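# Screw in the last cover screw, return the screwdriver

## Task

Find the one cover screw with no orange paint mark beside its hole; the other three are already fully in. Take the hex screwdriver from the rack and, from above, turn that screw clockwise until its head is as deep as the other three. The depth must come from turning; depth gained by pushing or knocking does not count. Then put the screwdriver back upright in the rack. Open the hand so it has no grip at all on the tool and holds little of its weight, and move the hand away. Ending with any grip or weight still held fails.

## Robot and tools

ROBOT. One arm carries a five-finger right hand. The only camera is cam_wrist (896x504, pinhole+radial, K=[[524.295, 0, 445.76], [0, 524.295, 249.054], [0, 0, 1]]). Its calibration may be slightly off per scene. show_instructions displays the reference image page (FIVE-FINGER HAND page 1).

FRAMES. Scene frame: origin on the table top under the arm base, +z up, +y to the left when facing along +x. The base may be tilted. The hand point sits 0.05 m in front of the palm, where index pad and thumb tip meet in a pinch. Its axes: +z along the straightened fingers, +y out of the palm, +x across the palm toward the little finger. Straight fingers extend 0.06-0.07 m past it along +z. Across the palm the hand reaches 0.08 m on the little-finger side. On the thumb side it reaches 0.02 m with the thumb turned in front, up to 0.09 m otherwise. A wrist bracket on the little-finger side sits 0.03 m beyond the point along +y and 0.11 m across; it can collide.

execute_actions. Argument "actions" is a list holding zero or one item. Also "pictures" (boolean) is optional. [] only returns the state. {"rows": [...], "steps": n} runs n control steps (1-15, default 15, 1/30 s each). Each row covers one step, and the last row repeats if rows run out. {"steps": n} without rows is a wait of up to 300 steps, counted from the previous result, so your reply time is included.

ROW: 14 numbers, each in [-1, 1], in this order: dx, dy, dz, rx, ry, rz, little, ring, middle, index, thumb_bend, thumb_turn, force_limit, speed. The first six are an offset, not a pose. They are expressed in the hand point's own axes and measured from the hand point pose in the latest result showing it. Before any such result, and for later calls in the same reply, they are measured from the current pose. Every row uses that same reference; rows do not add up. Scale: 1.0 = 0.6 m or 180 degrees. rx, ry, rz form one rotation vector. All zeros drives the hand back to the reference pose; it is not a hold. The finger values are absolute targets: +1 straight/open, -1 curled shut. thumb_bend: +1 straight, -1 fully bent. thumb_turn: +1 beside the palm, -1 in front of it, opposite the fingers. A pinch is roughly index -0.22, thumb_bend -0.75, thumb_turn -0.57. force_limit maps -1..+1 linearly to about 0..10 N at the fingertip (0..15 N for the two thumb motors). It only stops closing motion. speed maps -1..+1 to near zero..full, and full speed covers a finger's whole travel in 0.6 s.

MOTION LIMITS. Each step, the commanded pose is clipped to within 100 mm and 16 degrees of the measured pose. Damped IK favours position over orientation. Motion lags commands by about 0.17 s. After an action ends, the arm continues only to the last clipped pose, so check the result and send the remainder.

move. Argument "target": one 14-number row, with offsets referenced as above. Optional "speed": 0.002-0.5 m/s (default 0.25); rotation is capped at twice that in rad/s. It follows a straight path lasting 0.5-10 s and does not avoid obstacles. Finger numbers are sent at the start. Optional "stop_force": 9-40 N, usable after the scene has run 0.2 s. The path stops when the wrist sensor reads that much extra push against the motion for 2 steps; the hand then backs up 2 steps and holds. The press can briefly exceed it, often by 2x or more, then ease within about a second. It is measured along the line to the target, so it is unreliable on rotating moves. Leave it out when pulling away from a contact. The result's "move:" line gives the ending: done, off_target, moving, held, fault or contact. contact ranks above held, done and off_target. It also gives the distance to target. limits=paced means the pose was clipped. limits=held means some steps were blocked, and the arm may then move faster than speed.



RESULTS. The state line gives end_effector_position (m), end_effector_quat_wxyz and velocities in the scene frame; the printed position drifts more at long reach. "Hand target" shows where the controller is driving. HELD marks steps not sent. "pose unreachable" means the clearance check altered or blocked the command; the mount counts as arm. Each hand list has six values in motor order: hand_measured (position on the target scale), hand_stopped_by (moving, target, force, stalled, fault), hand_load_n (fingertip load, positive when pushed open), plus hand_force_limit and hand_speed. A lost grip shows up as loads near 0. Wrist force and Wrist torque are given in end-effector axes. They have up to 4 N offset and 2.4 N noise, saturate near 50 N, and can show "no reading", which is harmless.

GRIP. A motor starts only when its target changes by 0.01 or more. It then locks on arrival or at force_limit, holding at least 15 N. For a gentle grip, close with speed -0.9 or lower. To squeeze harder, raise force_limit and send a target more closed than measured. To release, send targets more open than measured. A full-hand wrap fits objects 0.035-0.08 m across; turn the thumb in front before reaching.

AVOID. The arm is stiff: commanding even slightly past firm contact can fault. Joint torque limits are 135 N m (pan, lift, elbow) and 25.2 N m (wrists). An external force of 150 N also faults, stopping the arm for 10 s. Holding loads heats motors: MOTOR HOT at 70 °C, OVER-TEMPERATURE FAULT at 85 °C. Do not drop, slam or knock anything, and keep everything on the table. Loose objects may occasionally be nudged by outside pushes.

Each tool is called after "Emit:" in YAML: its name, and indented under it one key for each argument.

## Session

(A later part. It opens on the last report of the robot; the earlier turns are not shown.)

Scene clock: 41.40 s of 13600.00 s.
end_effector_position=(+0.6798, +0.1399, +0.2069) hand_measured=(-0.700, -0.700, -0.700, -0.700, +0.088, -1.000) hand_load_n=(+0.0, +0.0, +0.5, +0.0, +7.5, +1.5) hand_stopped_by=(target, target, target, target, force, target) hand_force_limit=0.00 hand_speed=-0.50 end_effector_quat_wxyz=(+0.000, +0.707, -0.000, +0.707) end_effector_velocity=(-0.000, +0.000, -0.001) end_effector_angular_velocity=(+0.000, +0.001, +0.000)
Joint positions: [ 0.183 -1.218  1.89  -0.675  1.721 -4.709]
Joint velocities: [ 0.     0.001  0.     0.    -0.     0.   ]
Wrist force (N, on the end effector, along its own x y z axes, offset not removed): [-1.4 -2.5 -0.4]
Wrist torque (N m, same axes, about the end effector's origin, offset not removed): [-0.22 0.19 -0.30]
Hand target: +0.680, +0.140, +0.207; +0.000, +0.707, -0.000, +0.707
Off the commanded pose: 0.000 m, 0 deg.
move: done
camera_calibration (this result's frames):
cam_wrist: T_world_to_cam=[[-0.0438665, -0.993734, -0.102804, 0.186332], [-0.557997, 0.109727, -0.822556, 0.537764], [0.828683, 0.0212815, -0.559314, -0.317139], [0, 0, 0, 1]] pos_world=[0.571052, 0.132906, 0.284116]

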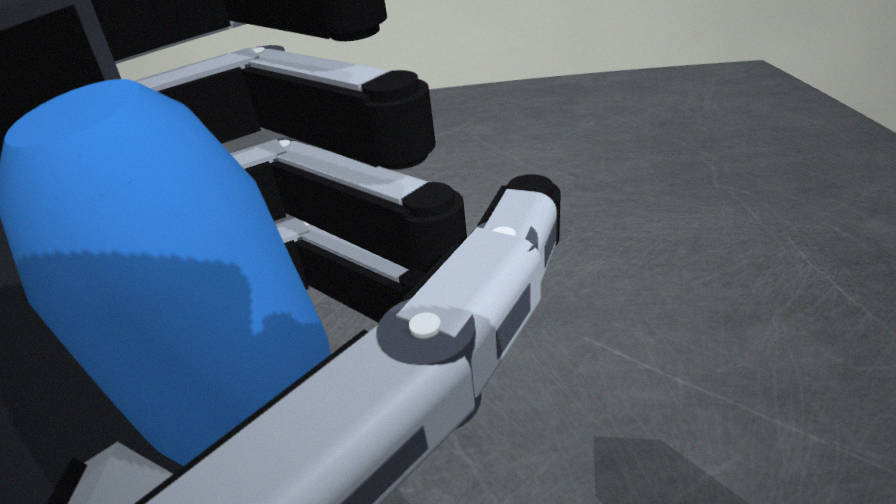

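Emit:
move:
  target: [0,0,0.012,0,0,0,-1,-1,-1,-1,0.3,-1,1,-0.3]
  speed: 0.01

Emit:
move:
  target: [0,0,0,0,0,0,-1,-1,-1,-1,-1,-1,1,-0.5]

Scene clock: 42.97 s of 13600.00 s.
end_effector_position=(+0.6868, +0.1399, +0.2069) hand_measured=(-1.000, -1.000, -0.726, -1.000, +0.300, -1.000) hand_load_n=(+0.0, +0.0, +0.0, +0.0, +0.0, +0.0) hand_stopped_by=(target, target, force, target, target, target) hand_force_limit=1.00 hand_speed=-0.30 end_effector_quat_wxyz=(+0.000, +0.707, -0.000, +0.707) end_effector_velocity=(+0.002, -0.000, -0.001) end_effector_angular_velocity=(-0.001, +0.002, -0.001)
Joint positions: [ 0.181 -1.205  1.871 -0.669  1.719 -4.709]
Joint velocities: [-0.001  0.005 -0.005  0.003  0.    -0.   ]
Wrist force (N, on the end effector, along its own x y z axes, offset not removed): [-1.4 -2.1 -1.0]
Wrist torque (N m, same axes, about the end effector's origin, offset not removed): [-0.17 0.28 -0.31]
Hand target: +0.687, +0.140, +0.207; +0.000, +0.707, -0.000, +0.707
Off the commanded pose: 0.000 m, 0 deg.
move: done
camera_calibration (this result's frames):
cam_wrist: T_world_to_cam=[[-0.0438622, -0.993735, -0.102799, 0.186628], [-0.557991, 0.10972, -0.822562, 0.541669], [0.828687, 0.0212814, -0.559307, -0.32295], [0, 0, 0, 1]] pos_world=[0.578056, 0.1329, 0.284113]

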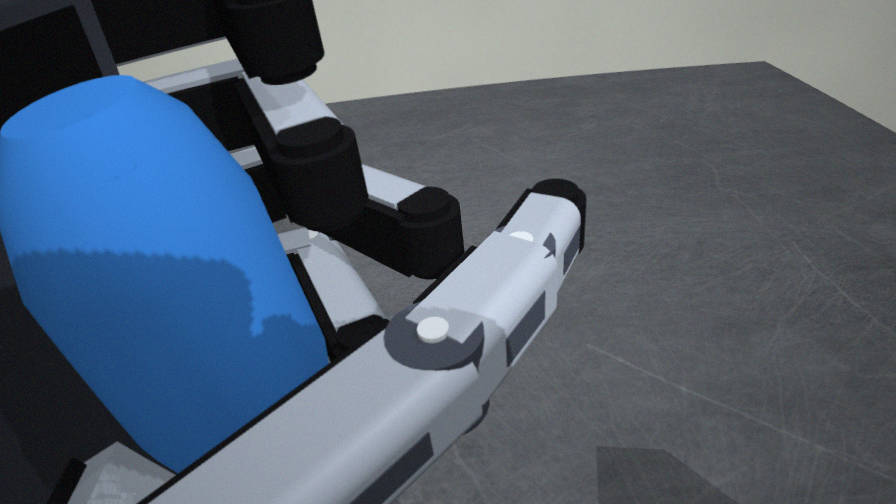

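Scene clock: 43.83 s of 13600.00 s.
end_effector_position=(+0.6868, +0.1399, +0.2070) hand_measured=(-1.000, -1.000, -0.726, -1.000, +0.028, -1.000) hand_load_n=(+0.0, +0.0, +0.5, +0.0, +15.5, +2.5) hand_stopped_by=(target, target, force, target, force, target) hand_force_limit=1.00 hand_speed=-0.50 end_effector_quat_wxyz=(+0.000, +0.707, -0.000, +0.707) end_effector_velocity=(-0.000, -0.000, -0.002) end_effector_angular_velocity=(+0.001, +0.003, -0.001)
Joint positions: [ 0.181 -1.205  1.871 -0.669  1.719 -4.709]
Joint velocities: [0.    0.002 0.001 0.    0.001 0.001]
Wrist force (N, on the end effector, along its own x y z axes, offset not removed): [-1.1 -2.8 1.3]
Wrist torque (N m, same axes, about the end effector's origin, offset not removed): [-0.41 0.14 -0.27]
Hand target: +0.687, +0.140, +0.207; +0.000, +0.707, -0.000, +0.707
Off the commanded pose: 0.000 m, 0 deg.
move: done
camera_calibration (this result's frames):
cam_wrist: T_world_to_cam=[[-0.0438558, -0.993734, -0.102812, 0.186626], [-0.557933, 0.10973, -0.8226, 0.541686], [0.828727, 0.0212865, -0.559249, -0.322994], [0, 0, 0, 1]] pos_world=[0.578082, 0.132893, 0.284144]

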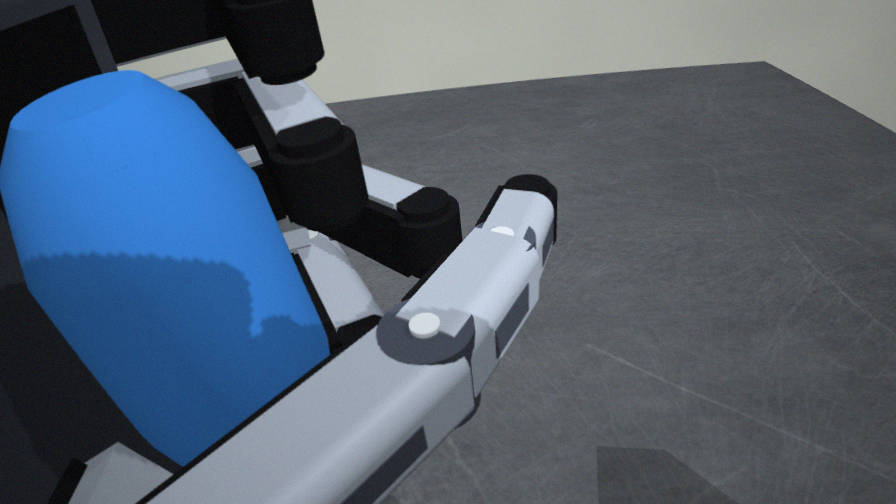

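Emit:
move:
  target: [0,0,0,0,0,0,-1,-1,-1,-1,0.6,-1,1,0]

Emit:
move:
  target: [0,0,0.02,0,0,0,-0.65,-0.65,-0.65,-0.65,0.6,-1,1,0]
  speed: 0.01

Scene clock: 45.03 s of 13600.00 s.
end_effector_position=(+0.6868, +0.1399, +0.2069) hand_measured=(-1.000, -1.000, -0.726, -1.000, +0.600, -1.000) hand_load_n=(+0.0, +0.0, +0.0, +0.0, +0.0, +0.0) hand_stopped_by=(target, target, force, target, target, target) hand_force_limit=1.00 hand_speed=0.00 end_effector_quat_wxyz=(+0.000, +0.707, -0.000, +0.707) end_effector_velocity=(-0.000, -0.000, -0.000) end_effector_angular_velocity=(+0.001, +0.001, -0.001)
Joint positions: [ 0.181 -1.205  1.871 -0.669  1.719 -4.709]
Joint velocities: [ 0.     0.001 -0.     0.     0.001  0.001]
Wrist force (N, on the end effector, along its own x y z axes, offset not removed): [-3.8 -0.7 -1.2]
Wrist torque (N m, same axes, about the end effector's origin, offset not removed): [0.02 0.61 -0.34]
Hand target: +0.687, +0.140, +0.207; +0.000, +0.707, -0.000, +0.707
Off the commanded pose: 0.000 m, 0 deg.
move: done
camera_calibration (this result's frames):
cam_wrist: T_world_to_cam=[[-0.0438632, -0.993735, -0.102799, 0.18662], [-0.557989, 0.109721, -0.822563, 0.541672], [0.828689, 0.0212805, -0.559305, -0.322954], [0, 0, 0, 1]] pos_world=[0.578061, 0.13289, 0.284114]

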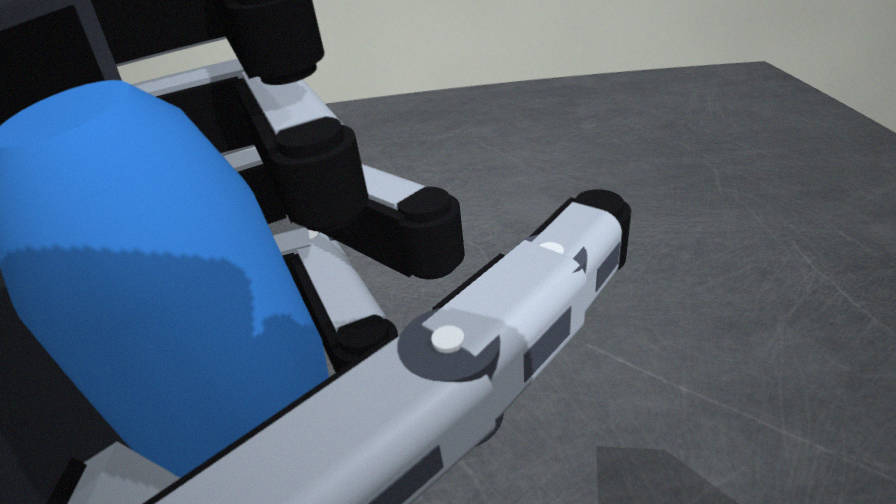

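Scene clock: 46.47 s of 13600.00 s.
end_effector_position=(+0.6986, +0.1399, +0.2069) hand_measured=(-0.650, -0.650, -0.650, -0.650, +0.600, -1.000) hand_load_n=(+0.0, +0.0, +0.0, +0.0, +0.0, +0.0) hand_stopped_by=(target, target, target, target, target, target) hand_force_limit=1.00 hand_speed=0.00 end_effector_quat_wxyz=(+0.000, +0.707, -0.000, +0.707) end_effector_velocity=(+0.002, +0.000, -0.001) end_effector_angular_velocity=(+0.002, +0.001, +0.001)
Joint positions: [ 0.177 -1.183  1.839 -0.658  1.715 -4.709]
Joint velocities: [-0.001  0.004 -0.005  0.002 -0.001  0.002]
Wrist force (N, on the end effector, along its own x y z axes, offset not removed): [-1.7 -1.5 -1.1]
Wrist torque (N m, same axes, about the end effector's origin, offset not removed): [-0.13 0.30 -0.26]
Hand target: +0.699, +0.140, +0.207; +0.000, +0.707, -0.000, +0.707
Off the commanded pose: 0.000 m, 0 deg.
move: done
camera_calibration (this result's frames):
cam_wrist: T_world_to_cam=[[-0.0438589, -0.993735, -0.102796, 0.187124], [-0.55798, 0.109717, -0.822569, 0.548255], [0.828694, 0.0212813, -0.559297, -0.332746], [0, 0, 0, 1]] pos_world=[0.589867, 0.13288, 0.28411]

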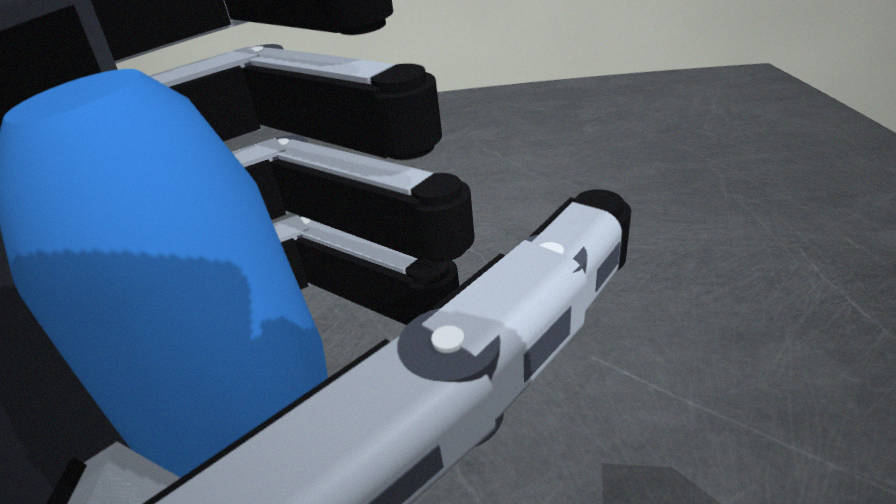

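Emit:
execute_actions:
  actions: []

Scene clock: 49.03 s of 13600.00 s.
end_effector_position=(+0.6988, +0.1399, +0.2069) hand_measured=(-0.650, -0.650, -0.650, -0.650, +0.600, -1.000) hand_load_n=(+0.0, +0.0, +0.0, +0.0, +0.0, +0.0) hand_stopped_by=(target, target, target, target, target, target) hand_force_limit=1.00 hand_speed=0.00 end_effector_quat_wxyz=(+0.000, +0.707, -0.000, +0.707) end_effector_velocity=(-0.000, -0.000, +0.000) end_effector_angular_velocity=(+0.002, -0.001, -0.002)
Joint positions: [ 0.177 -1.183  1.838 -0.658  1.715 -4.709]
Joint velocities: [ 0.    -0.     0.    -0.001  0.002  0.002]
Wrist force (N, on the end effector, along its own x y z axes, offset not removed): [-1.5 -1.6 -0.3]
Wrist torque (N m, same axes, about the end effector's origin, offset not removed): [-0.21 0.29 -0.32]
Hand target: +0.699, +0.140, +0.207; +0.000, +0.707, -0.000, +0.707
Off the commanded pose: 0.000 m, 0 deg.
Steps of this call (steps 1 to 77: nothing new was sent). Readings (end_effector_position | what the end effector reports):
1: (+0.6987, +0.1399, +0.2069) | hand_measured=(-0.650, -0.650, -0.650, -0.650, +0.600, -1.000) hand_load_n=(+0.0, +0.0, +0.0, +0.0, +0.0, +0.0) hand_stopped_by=(target, target, target, target, target, target) hand_force_limit=1.00 hand_speed=0.00
2: (+0.6987, +0.1399, +0.2069) | hand_measured=(-0.650, -0.650, -0.650, -0.650, +0.600, -1.000) hand_load_n=(+0.0, +0.0, +0.0, +0.0, +0.0, +0.0) hand_stopped_by=(target, target, target, target, target, target) hand_force_limit=1.00 hand_speed=0.00
4: (+0.6987, +0.1399, +0.2069) | hand_measured=(-0.650, -0.650, -0.650, -0.650, +0.600, -1.000) hand_load_n=(+0.0, +0.0, +0.0, +0.0, +0.0, +0.0) hand_stopped_by=(target, target, target, target, target, target) hand_force_limit=1.00 hand_speed=0.00
8: (+0.6988, +0.1399, +0.2069) | hand_measured=(-0.650, -0.650, -0.650, -0.650, +0.600, -1.000) hand_load_n=(+0.0, +0.0, +0.0, +0.0, +0.0, +0.0) hand_stopped_by=(target, target, target, target, target, target) hand_force_limit=1.00 hand_speed=0.00
77: the state above
camera_calibration (this result's frames):
cam_wrist: T_world_to_cam=[[-0.0438621, -0.993734, -0.1028, 0.187136], [-0.557987, 0.109722, -0.822564, 0.548363], [0.82869, 0.0212818, -0.559303, -0.3329], [0, 0, 0, 1]] pos_world=[0.590059, 0.132881, 0.284109]

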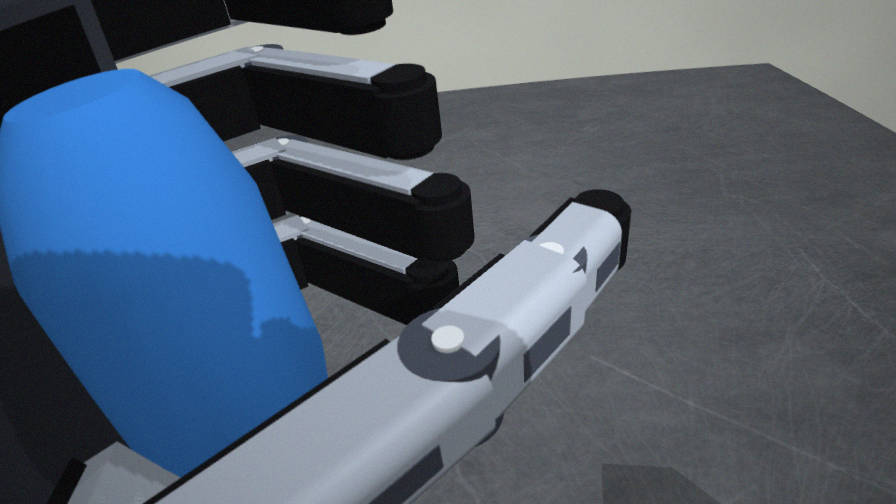

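Push further +z.

Emit:
move:
  target: [0,0,0.015,0,0,0,-0.65,-0.65,-0.65,-0.65,0.6,-1,1,0]
  speed: 0.01

Scene clock: 50.57 s of 13600.00 s.
end_effector_position=(+0.7076, +0.1399, +0.2069) hand_measured=(-0.650, -0.650, -0.650, -0.650, +0.600, -1.000) hand_load_n=(+0.0, +0.0, +0.0, +0.0, +0.0, +0.0) hand_stopped_by=(target, target, target, target, target, target) hand_force_limit=1.00 hand_speed=0.00 end_effector_quat_wxyz=(+0.000, +0.707, -0.000, +0.707) end_effector_velocity=(+0.002, +0.000, +0.000) end_effector_angular_velocity=(-0.001, -0.000, +0.000)
Joint positions: [ 0.175 -1.167  1.814 -0.649  1.712 -4.709]
Joint velocities: [-0.001  0.003 -0.006  0.002 -0.001 -0.001]
Wrist force (N, on the end effector, along its own x y z axes, offset not removed): [-1.4 -0.7 -1.2]
Wrist torque (N m, same axes, about the end effector's origin, offset not removed): [0.00 0.15 -0.25]
Hand target: +0.708, +0.140, +0.207; +0.000, +0.707, -0.000, +0.707
Off the commanded pose: 0.000 m, 0 deg.
move: done
camera_calibration (this result's frames):
cam_wrist: T_world_to_cam=[[-0.0438573, -0.993735, -0.102801, 0.187512], [-0.557979, 0.10972, -0.82257, 0.553273], [0.828696, 0.0212853, -0.559295, -0.340208], [0, 0, 0, 1]] pos_world=[0.598867, 0.132873, 0.284106]

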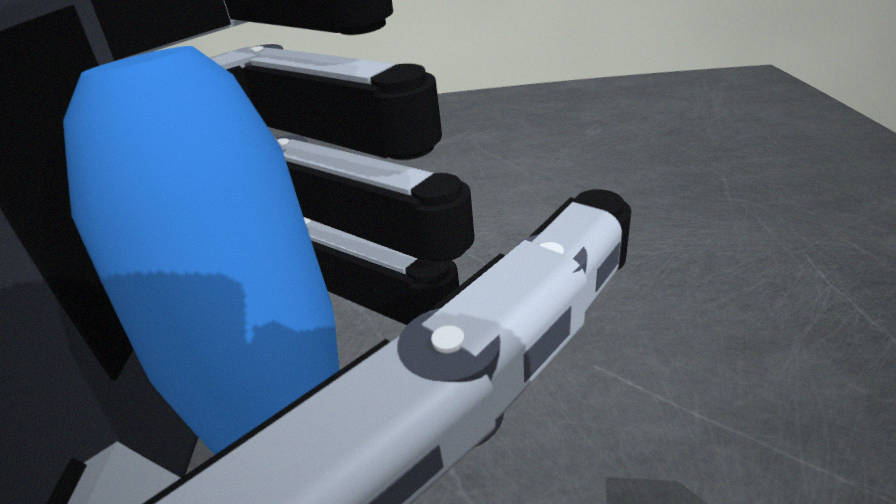

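Emit:
move:
  target: [0,0,-0.028,0,0,0,-0.65,-0.65,-0.65,-0.65,0.6,-1,1,0]
  speed: 0.006

Scene clock: 54.37 s of 13600.00 s.
end_effector_position=(+0.6909, +0.1399, +0.2069) hand_measured=(-0.650, -0.650, -0.650, -0.650, +0.600, -1.000) hand_load_n=(+0.0, +0.0, +0.0, +0.0, +0.0, +0.0) hand_stopped_by=(target, target, target, target, target, target) hand_force_limit=1.00 hand_speed=0.00 end_effector_quat_wxyz=(+0.000, +0.707, -0.000, +0.707) end_effector_velocity=(-0.001, +0.000, +0.001) end_effector_angular_velocity=(+0.001, -0.002, +0.001)
Joint positions: [ 0.18  -1.198  1.86  -0.665  1.717 -4.709]
Joint velocities: [ 0.    -0.004  0.003 -0.002 -0.     0.001]
Wrist force (N, on the end effector, along its own x y z axes, offset not removed): [-0.8 -1.3 0.1]
Wrist torque (N m, same axes, about the end effector's origin, offset not removed): [0.01 0.10 -0.22]
Hand target: +0.691, +0.140, +0.207; +0.000, +0.707, -0.000, +0.707
Off the commanded pose: 0.000 m, 0 deg.
move: done
camera_calibration (this result's frames):
cam_wrist: T_world_to_cam=[[-0.04386, -0.993733, -0.102818, 0.186798], [-0.557983, 0.109735, -0.822565, 0.543967], [0.828692, 0.0212928, -0.559299, -0.32638], [0, 0, 0, 1]] pos_world=[0.582186, 0.132885, 0.28411]

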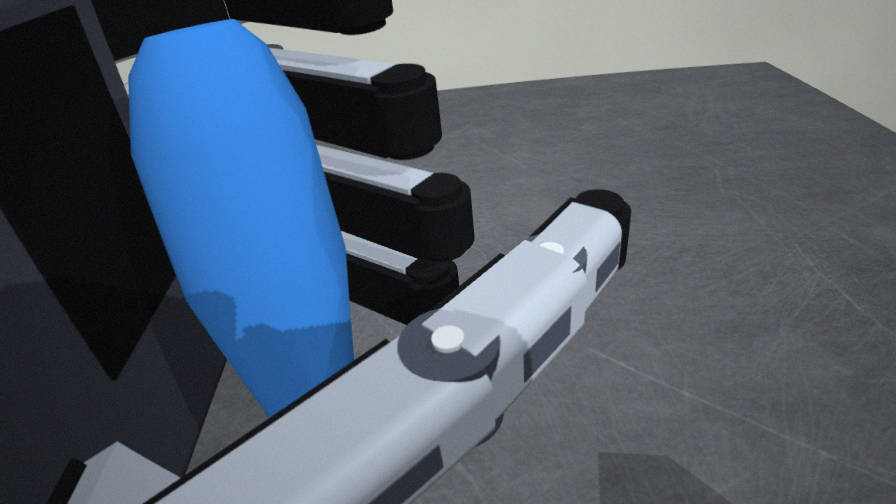

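Still leaning forward; back a bit more then close.

Emit:
move:
  target: [0,0,-0.01,0,0,0,-0.65,-0.65,-0.65,-0.65,0.6,-1,1,0]
  speed: 0.005

Emit:
move:
  target: [0,0,0,0,0,0,-1,-1,-1,-1,0.6,-1,1,0]

Scene clock: 56.13 s of 13600.00 s.
end_effector_position=(+0.6850, +0.1399, +0.2069) hand_measured=(-0.650, -0.650, -0.650, -0.650, +0.600, -1.000) hand_load_n=(+0.0, +0.0, +0.0, +0.0, +0.0, +0.0) hand_stopped_by=(target, target, target, target, target, target) hand_force_limit=1.00 hand_speed=0.00 end_effector_quat_wxyz=(+0.000, +0.707, -0.000, +0.707) end_effector_velocity=(-0.001, +0.000, +0.001) end_effector_angular_velocity=(+0.001, -0.001, +0.000)
Joint positions: [ 0.181 -1.208  1.876 -0.671  1.719 -4.709]
Joint velocities: [ 0.    -0.003  0.003 -0.001 -0.     0.001]
Wrist force (N, on the end effector, along its own x y z axes, offset not removed): [-2.8 -3.3 1.7]
Wrist torque (N m, same axes, about the end effector's origin, offset not removed): [-0.49 0.39 -0.36]
Hand target: +0.685, +0.140, +0.207; +0.000, +0.707, -0.000, +0.707
Off the commanded pose: 0.000 m, 0 deg.
move: done
camera_calibration (this result's frames):
cam_wrist: T_world_to_cam=[[-0.0438619, -0.993732, -0.102822, 0.186546], [-0.557987, 0.10974, -0.822562, 0.540674], [0.82869, 0.0212943, -0.559303, -0.321485], [0, 0, 0, 1]] pos_world=[0.576283, 0.132889, 0.284112]

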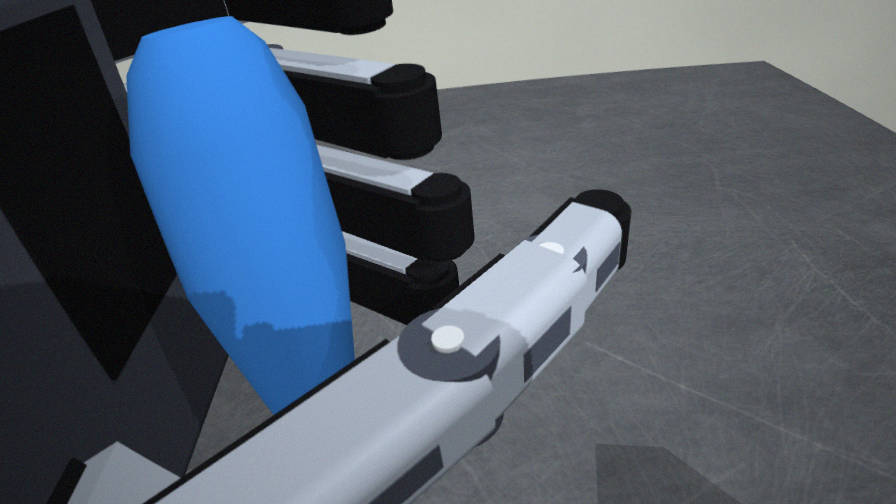

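Scene clock: 56.63 s of 13600.00 s.
end_effector_position=(+0.6850, +0.1399, +0.2069) hand_measured=(-1.000, -0.998, -0.972, -0.994, +0.600, -1.000) hand_load_n=(+0.0, +6.5, +8.5, +10.0, +0.0, +0.0) hand_stopped_by=(target, target, force, force, target, target) hand_force_limit=1.00 hand_speed=0.00 end_effector_quat_wxyz=(+0.000, +0.707, -0.000, +0.707) end_effector_velocity=(-0.000, -0.000, +0.002) end_effector_angular_velocity=(+0.002, -0.003, -0.001)
Joint positions: [ 0.181 -1.208  1.876 -0.671  1.719 -4.709]
Joint velocities: [-0.    -0.003  0.    -0.     0.001  0.002]
Wrist force (N, on the end effector, along its own x y z axes, offset not removed): [0.9 -0.6 0.5]
Wrist torque (N m, same axes, about the end effector's origin, offset not removed): [-0.03 0.17 -0.33]
Hand target: +0.685, +0.140, +0.207; +0.000, +0.707, -0.000, +0.707
Off the commanded pose: 0.000 m, 0 deg.
move: done
camera_calibration (this result's frames):
cam_wrist: T_world_to_cam=[[-0.0438631, -0.993732, -0.102824, 0.186545], [-0.557979, 0.109742, -0.822567, 0.540652], [0.828695, 0.0212933, -0.559295, -0.32146], [0, 0, 0, 1]] pos_world=[0.576247, 0.132889, 0.284113]

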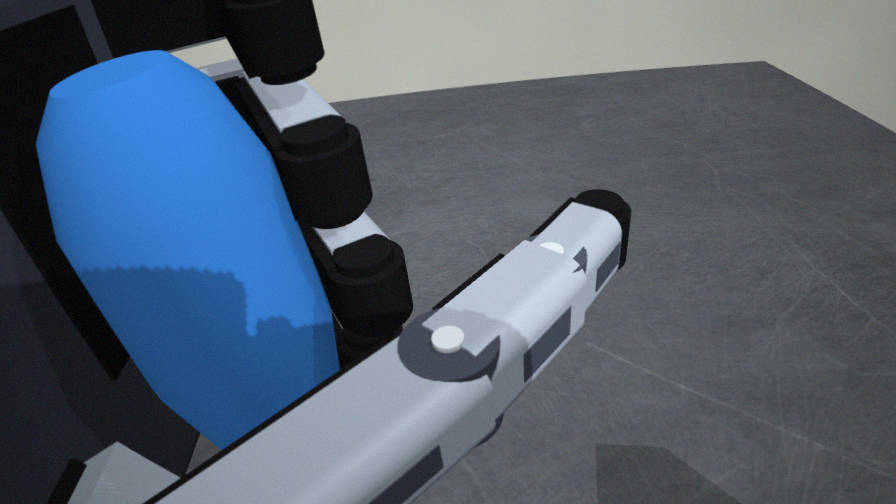

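Emit:
move:
  target: [0.008,0,0,0,0,0,-1,-1,-1,-1,0.6,-1,1,0]
  speed: 0.01

Emit:
move:
  target: [0,0,-0.007,0,0,0,-1,-1,-1,-1,0.6,-1,1,0]
  speed: 0.01

Emit:
move:
  target: [-0.02,0,0,0,0,0,-1,-1,-1,-1,0.6,-1,1,0]
  speed: 0.003
  stop_force: 9

Scene clock: 58.03 s of 13600.00 s.
end_effector_position=(+0.6850, +0.1399, +0.2115) hand_measured=(-1.000, -0.998, -0.972, -0.994, +0.600, -1.000) hand_load_n=(+0.0, +7.0, +8.5, +9.5, +0.0, +0.0) hand_stopped_by=(target, target, force, force, target, target) hand_force_limit=1.00 hand_speed=0.00 end_effector_quat_wxyz=(+0.000, +0.707, -0.000, +0.707) end_effector_velocity=(+0.000, +0.000, +0.002) end_effector_angular_velocity=(+0.001, -0.000, +0.001)
Joint positions: [ 0.181 -1.215  1.872 -0.659  1.719 -4.709]
Joint velocities: [-0.    -0.003 -0.002  0.004 -0.001  0.001]
Wrist force (N, on the end effector, along its own x y z axes, offset not removed): [-1.4 -2.3 0.5]
Wrist torque (N m, same axes, about the end effector's origin, offset not removed): [-0.34 0.06 -0.27]
Hand target: +0.685, +0.140, +0.212; +0.000, +0.707, -0.000, +0.707
Off the commanded pose: 0.000 m, 0 deg.
move: done
camera_calibration (this result's frames):
cam_wrist: T_world_to_cam=[[-0.0438538, -0.993732, -0.102826, 0.187033], [-0.557972, 0.109739, -0.822572, 0.544437], [0.8287, 0.021301, -0.559287, -0.318883], [0, 0, 0, 1]] pos_world=[0.576241, 0.132907, 0.288723]

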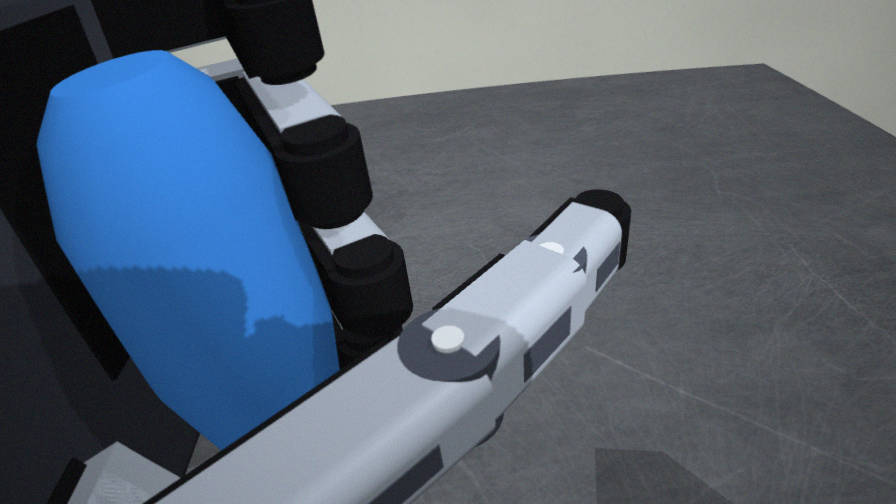

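Scene clock: 58.73 s of 13600.00 s.
end_effector_position=(+0.6809, +0.1399, +0.2115) hand_measured=(-1.000, -0.998, -0.972, -0.994, +0.600, -1.000) hand_load_n=(+0.0, +7.0, +8.5, +9.5, +0.0, +0.0) hand_stopped_by=(target, target, force, force, target, target) hand_force_limit=1.00 hand_speed=0.00 end_effector_quat_wxyz=(+0.000, +0.707, -0.000, +0.707) end_effector_velocity=(-0.002, -0.000, +0.001) end_effector_angular_velocity=(+0.001, -0.002, -0.001)
Joint positions: [ 0.183 -1.223  1.883 -0.663  1.721 -4.709]
Joint velocities: [ 0.001 -0.005  0.005 -0.002  0.002  0.001]
Wrist force (N, on the end effector, along its own x y z axes, offset not removed): [-1.9 -2.1 -1.9]
Wrist torque (N m, same axes, about the end effector's origin, offset not removed): [-0.24 0.21 -0.29]
Hand target: +0.681, +0.140, +0.212; +0.000, +0.707, -0.000, +0.707
Off the commanded pose: 0.000 m, 0 deg.
move: done
camera_calibration (this result's frames):
cam_wrist: T_world_to_cam=[[-0.0438587, -0.993732, -0.10283, 0.186863], [-0.55797, 0.109745, -0.822572, 0.54219], [0.828701, 0.021299, -0.559286, -0.315539], [0, 0, 0, 1]] pos_world=[0.572209, 0.13291, 0.288728]

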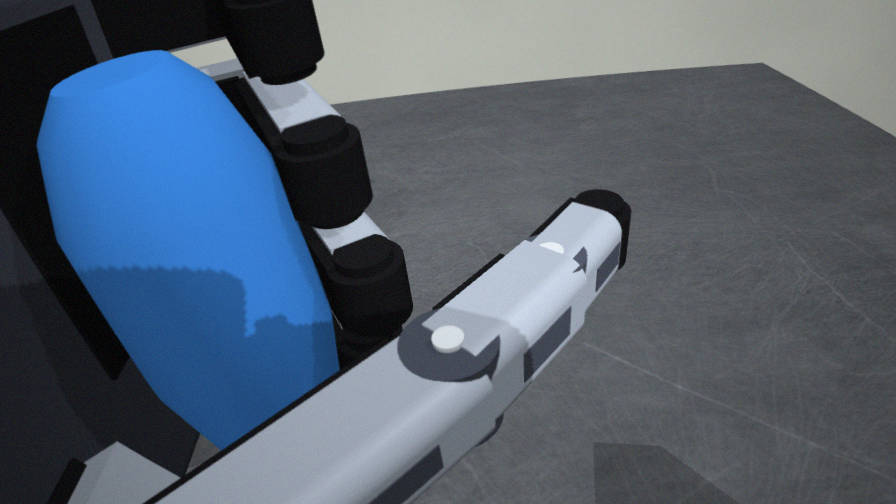

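Scene clock: 62.97 s of 13600.00 s.
end_effector_position=(+0.6809, +0.1399, +0.1996) hand_measured=(-1.000, -0.998, -0.972, -0.994, +0.600, -1.000) hand_load_n=(+0.0, +7.0, +8.0, +9.0, +0.0, +0.0) hand_stopped_by=(target, target, force, force, target, target) hand_force_limit=1.00 hand_speed=0.00 end_effector_quat_wxyz=(+0.000, +0.707, -0.000, +0.707) end_effector_velocity=(-0.000, -0.000, -0.002) end_effector_angular_velocity=(+0.001, +0.003, -0.000)
Joint positions: [ 0.183 -1.204  1.894 -0.693  1.721 -4.709]
Joint velocities: [-0.     0.003  0.001 -0.001  0.     0.002]
Wrist force (N, on the end effector, along its own x y z axes, offset not removed): [-2.7 -1.1 -0.1]
Wrist torque (N m, same axes, about the end effector's origin, offset not removed): [0.09 0.30 -0.19]
Hand target: +0.681, +0.140, +0.200; +0.000, +0.707, -0.000, +0.707
Off the commanded pose: 0.000 m, 0 deg.
move: done
camera_calibration (this result's frames):
cam_wrist: T_world_to_cam=[[-0.0438596, -0.993732, -0.102829, 0.185623], [-0.557974, 0.109745, -0.82257, 0.532366], [0.828698, 0.0212984, -0.55929, -0.322216], [0, 0, 0, 1]] pos_world=[0.572208, 0.132898, 0.276783]

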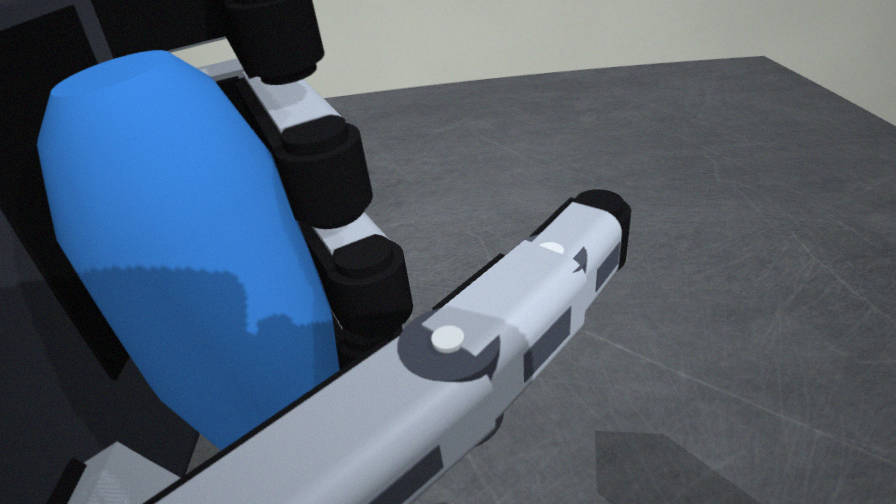

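In the hole (or off an edge). Continue.

Emit:
move:
  target: [-0.03,0,0,0,0,0,-1,-1,-1,-1,0.6,-1,1,0]
  speed: 0.003
  stop_force: 9

Scene clock: 66.67 s of 13600.00 s.
end_effector_position=(+0.6809, +0.1399, +0.1915) hand_measured=(-1.000, -0.998, -0.972, -0.994, +0.600, -1.000) hand_load_n=(+0.0, +6.5, +7.5, +8.5, +0.0, +0.0) hand_stopped_by=(target, target, force, force, target, target) hand_force_limit=1.00 hand_speed=0.00 end_effector_quat_wxyz=(+0.000, +0.707, -0.000, +0.707) end_effector_velocity=(-0.000, -0.000, +0.000) end_effector_angular_velocity=(-0.001, +0.002, -0.000)
Joint positions: [ 0.183 -1.191  1.901 -0.713  1.721 -4.709]
Joint velocities: [ 0.    -0.001 -0.     0.004  0.    -0.   ]
Wrist force (N, on the end effector, along its own x y z axes, offset not removed): [12.3 -0.5 1.4]
Wrist torque (N m, same axes, about the end effector's origin, offset not removed): [-0.07 -0.42 0.06]
Hand target: +0.681, +0.140, +0.192; +0.000, +0.707, -0.000, +0.707
Off the commanded pose: 0.010 m, 0 deg.
move: contact
camera_calibration (this result's frames):
cam_wrist: T_world_to_cam=[[-0.0438695, -0.993731, -0.102835, 0.184793], [-0.557947, 0.109756, -0.822587, 0.52573], [0.828716, 0.0212902, -0.559264, -0.32673], [0, 0, 0, 1]] pos_world=[0.572202, 0.132888, 0.268733]

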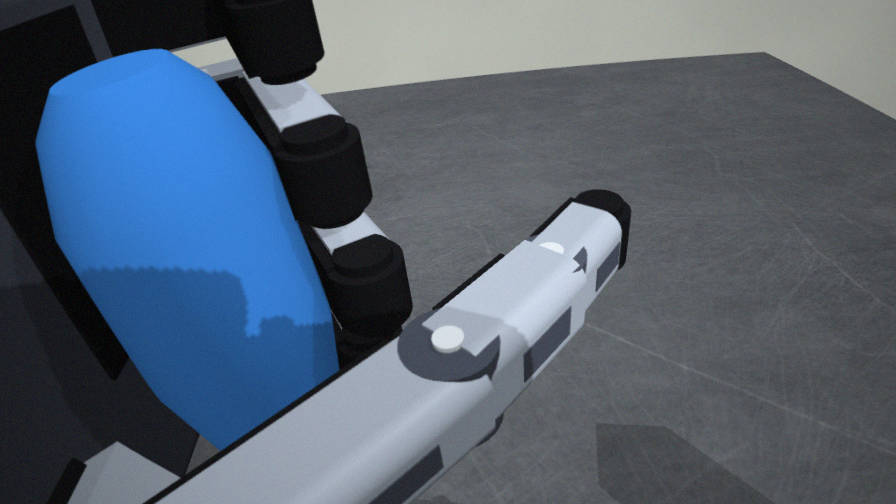

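Emit:
move:
  target: [0.007,0,0,0,0,0,-1,-1,-1,-1,0.6,-1,1,0]
  speed: 0.01

Emit:
move:
  target: [0,0,-0.0025,0,0,0,-1,-1,-1,-1,0.6,-1,1,0]
  speed: 0.005

Emit:
move:
  target: [-0.015,0,0,0,0,0,-1,-1,-1,-1,0.6,-1,1,0]
  speed: 0.003
  stop_force: 9

Scene clock: 68.17 s of 13600.00 s.
end_effector_position=(+0.6809, +0.1399, +0.1956) hand_measured=(-1.000, -0.998, -0.972, -0.994, +0.600, -1.000) hand_load_n=(+0.0, +7.0, +7.5, +8.0, +0.0, +0.0) hand_stopped_by=(target, target, force, force, target, target) hand_force_limit=1.00 hand_speed=0.00 end_effector_quat_wxyz=(+0.000, +0.707, -0.000, +0.707) end_effector_velocity=(-0.000, +0.000, +0.001) end_effector_angular_velocity=(+0.000, +0.000, +0.001)
Joint positions: [ 0.183 -1.198  1.898 -0.703  1.721 -4.709]
Joint velocities: [-0.    -0.002 -0.001  0.004 -0.001  0.   ]
Wrist force (N, on the end effector, along its own x y z axes, offset not removed): [-2.6 -1.6 0.4]
Wrist torque (N m, same axes, about the end effector's origin, offset not removed): [-0.21 0.28 -0.26]
Hand target: +0.681, +0.140, +0.196; +0.000, +0.707, -0.000, +0.707
Off the commanded pose: 0.000 m, 0 deg.
move: done
camera_calibration (this result's frames):
cam_wrist: T_world_to_cam=[[-0.0438677, -0.99373, -0.102838, 0.185223], [-0.557933, 0.109758, -0.822596, 0.529045], [0.828726, 0.0212916, -0.55925, -0.324473], [0, 0, 0, 1]] pos_world=[0.572196, 0.132904, 0.272777]

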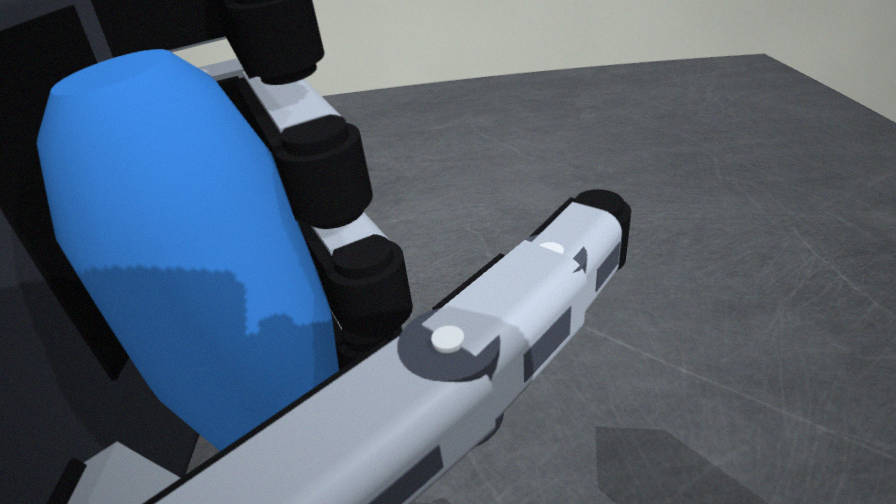

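Scene clock: 68.87 s of 13600.00 s.
end_effector_position=(+0.6795, +0.1399, +0.1956) hand_measured=(-1.000, -0.998, -0.972, -0.994, +0.600, -1.000) hand_load_n=(+0.0, +7.0, +7.5, +8.0, +0.0, +0.0) hand_stopped_by=(target, target, force, force, target, target) hand_force_limit=1.00 hand_speed=0.00 end_effector_quat_wxyz=(+0.000, +0.707, -0.000, +0.707) end_effector_velocity=(-0.001, -0.000, -0.000) end_effector_angular_velocity=(-0.002, +0.000, -0.000)
Joint positions: [ 0.183 -1.2    1.902 -0.704  1.721 -4.709]
Joint velocities: [ 0.    -0.001  0.002 -0.001  0.    -0.002]
Wrist force (N, on the end effector, along its own x y z axes, offset not removed): [-2.7 -1.2 -0.2]
Wrist torque (N m, same axes, about the end effector's origin, offset not removed): [-0.04 0.33 -0.28]
Hand target: +0.679, +0.140, +0.196; +0.000, +0.707, -0.000, +0.707
Off the commanded pose: 0.000 m, 0 deg.
move: done
camera_calibration (this result's frames):
cam_wrist: T_world_to_cam=[[-0.0438688, -0.99373, -0.102842, 0.185164], [-0.557924, 0.109762, -0.822602, 0.528245], [0.828732, 0.0212915, -0.559241, -0.323285], [0, 0, 0, 1]] pos_world=[0.57076, 0.132905, 0.272784]

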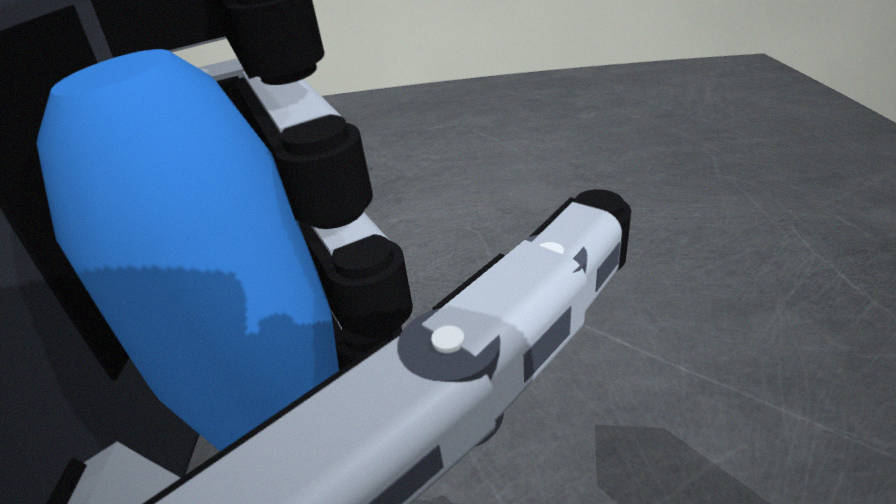

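Scene clock: 70.60 s of 13600.00 s.
end_effector_position=(+0.6795, +0.1399, +0.1915) hand_measured=(-1.000, -0.998, -0.972, -0.994, +0.600, -1.000) hand_load_n=(+0.0, +7.0, +7.0, +7.5, +0.0, +0.0) hand_stopped_by=(target, target, force, force, target, target) hand_force_limit=1.00 hand_speed=0.00 end_effector_quat_wxyz=(+0.000, +0.707, -0.000, +0.707) end_effector_velocity=(-0.001, +0.000, -0.000) end_effector_angular_velocity=(+0.000, +0.003, +0.001)
Joint positions: [ 0.183 -1.194  1.905 -0.714  1.721 -4.709]
Joint velocities: [-0.    -0.001  0.     0.004 -0.001  0.001]
Wrist force (N, on the end effector, along its own x y z axes, offset not removed): [10.1 -1.3 -1.6]
Wrist torque (N m, same axes, about the end effector's origin, offset not removed): [-0.08 0.02 -0.12]
Hand target: +0.680, +0.140, +0.192; +0.000, +0.707, -0.000, +0.707
Off the commanded pose: 0.005 m, 0 deg.
move: contact
camera_calibration (this result's frames):
cam_wrist: T_world_to_cam=[[-0.0438643, -0.993729, -0.102854, 0.184745], [-0.557872, 0.109771, -0.822636, 0.524882], [0.828767, 0.0212952, -0.559188, -0.325589], [0, 0, 0, 1]] pos_world=[0.570758, 0.132903, 0.268723]

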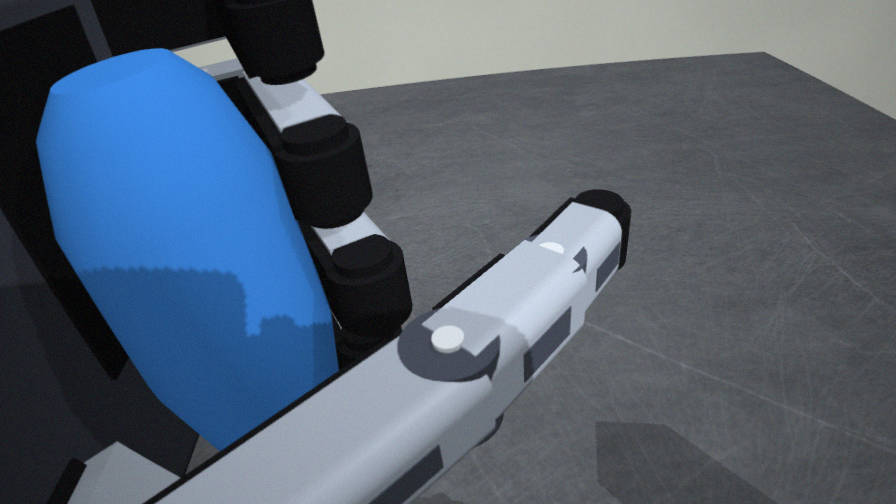

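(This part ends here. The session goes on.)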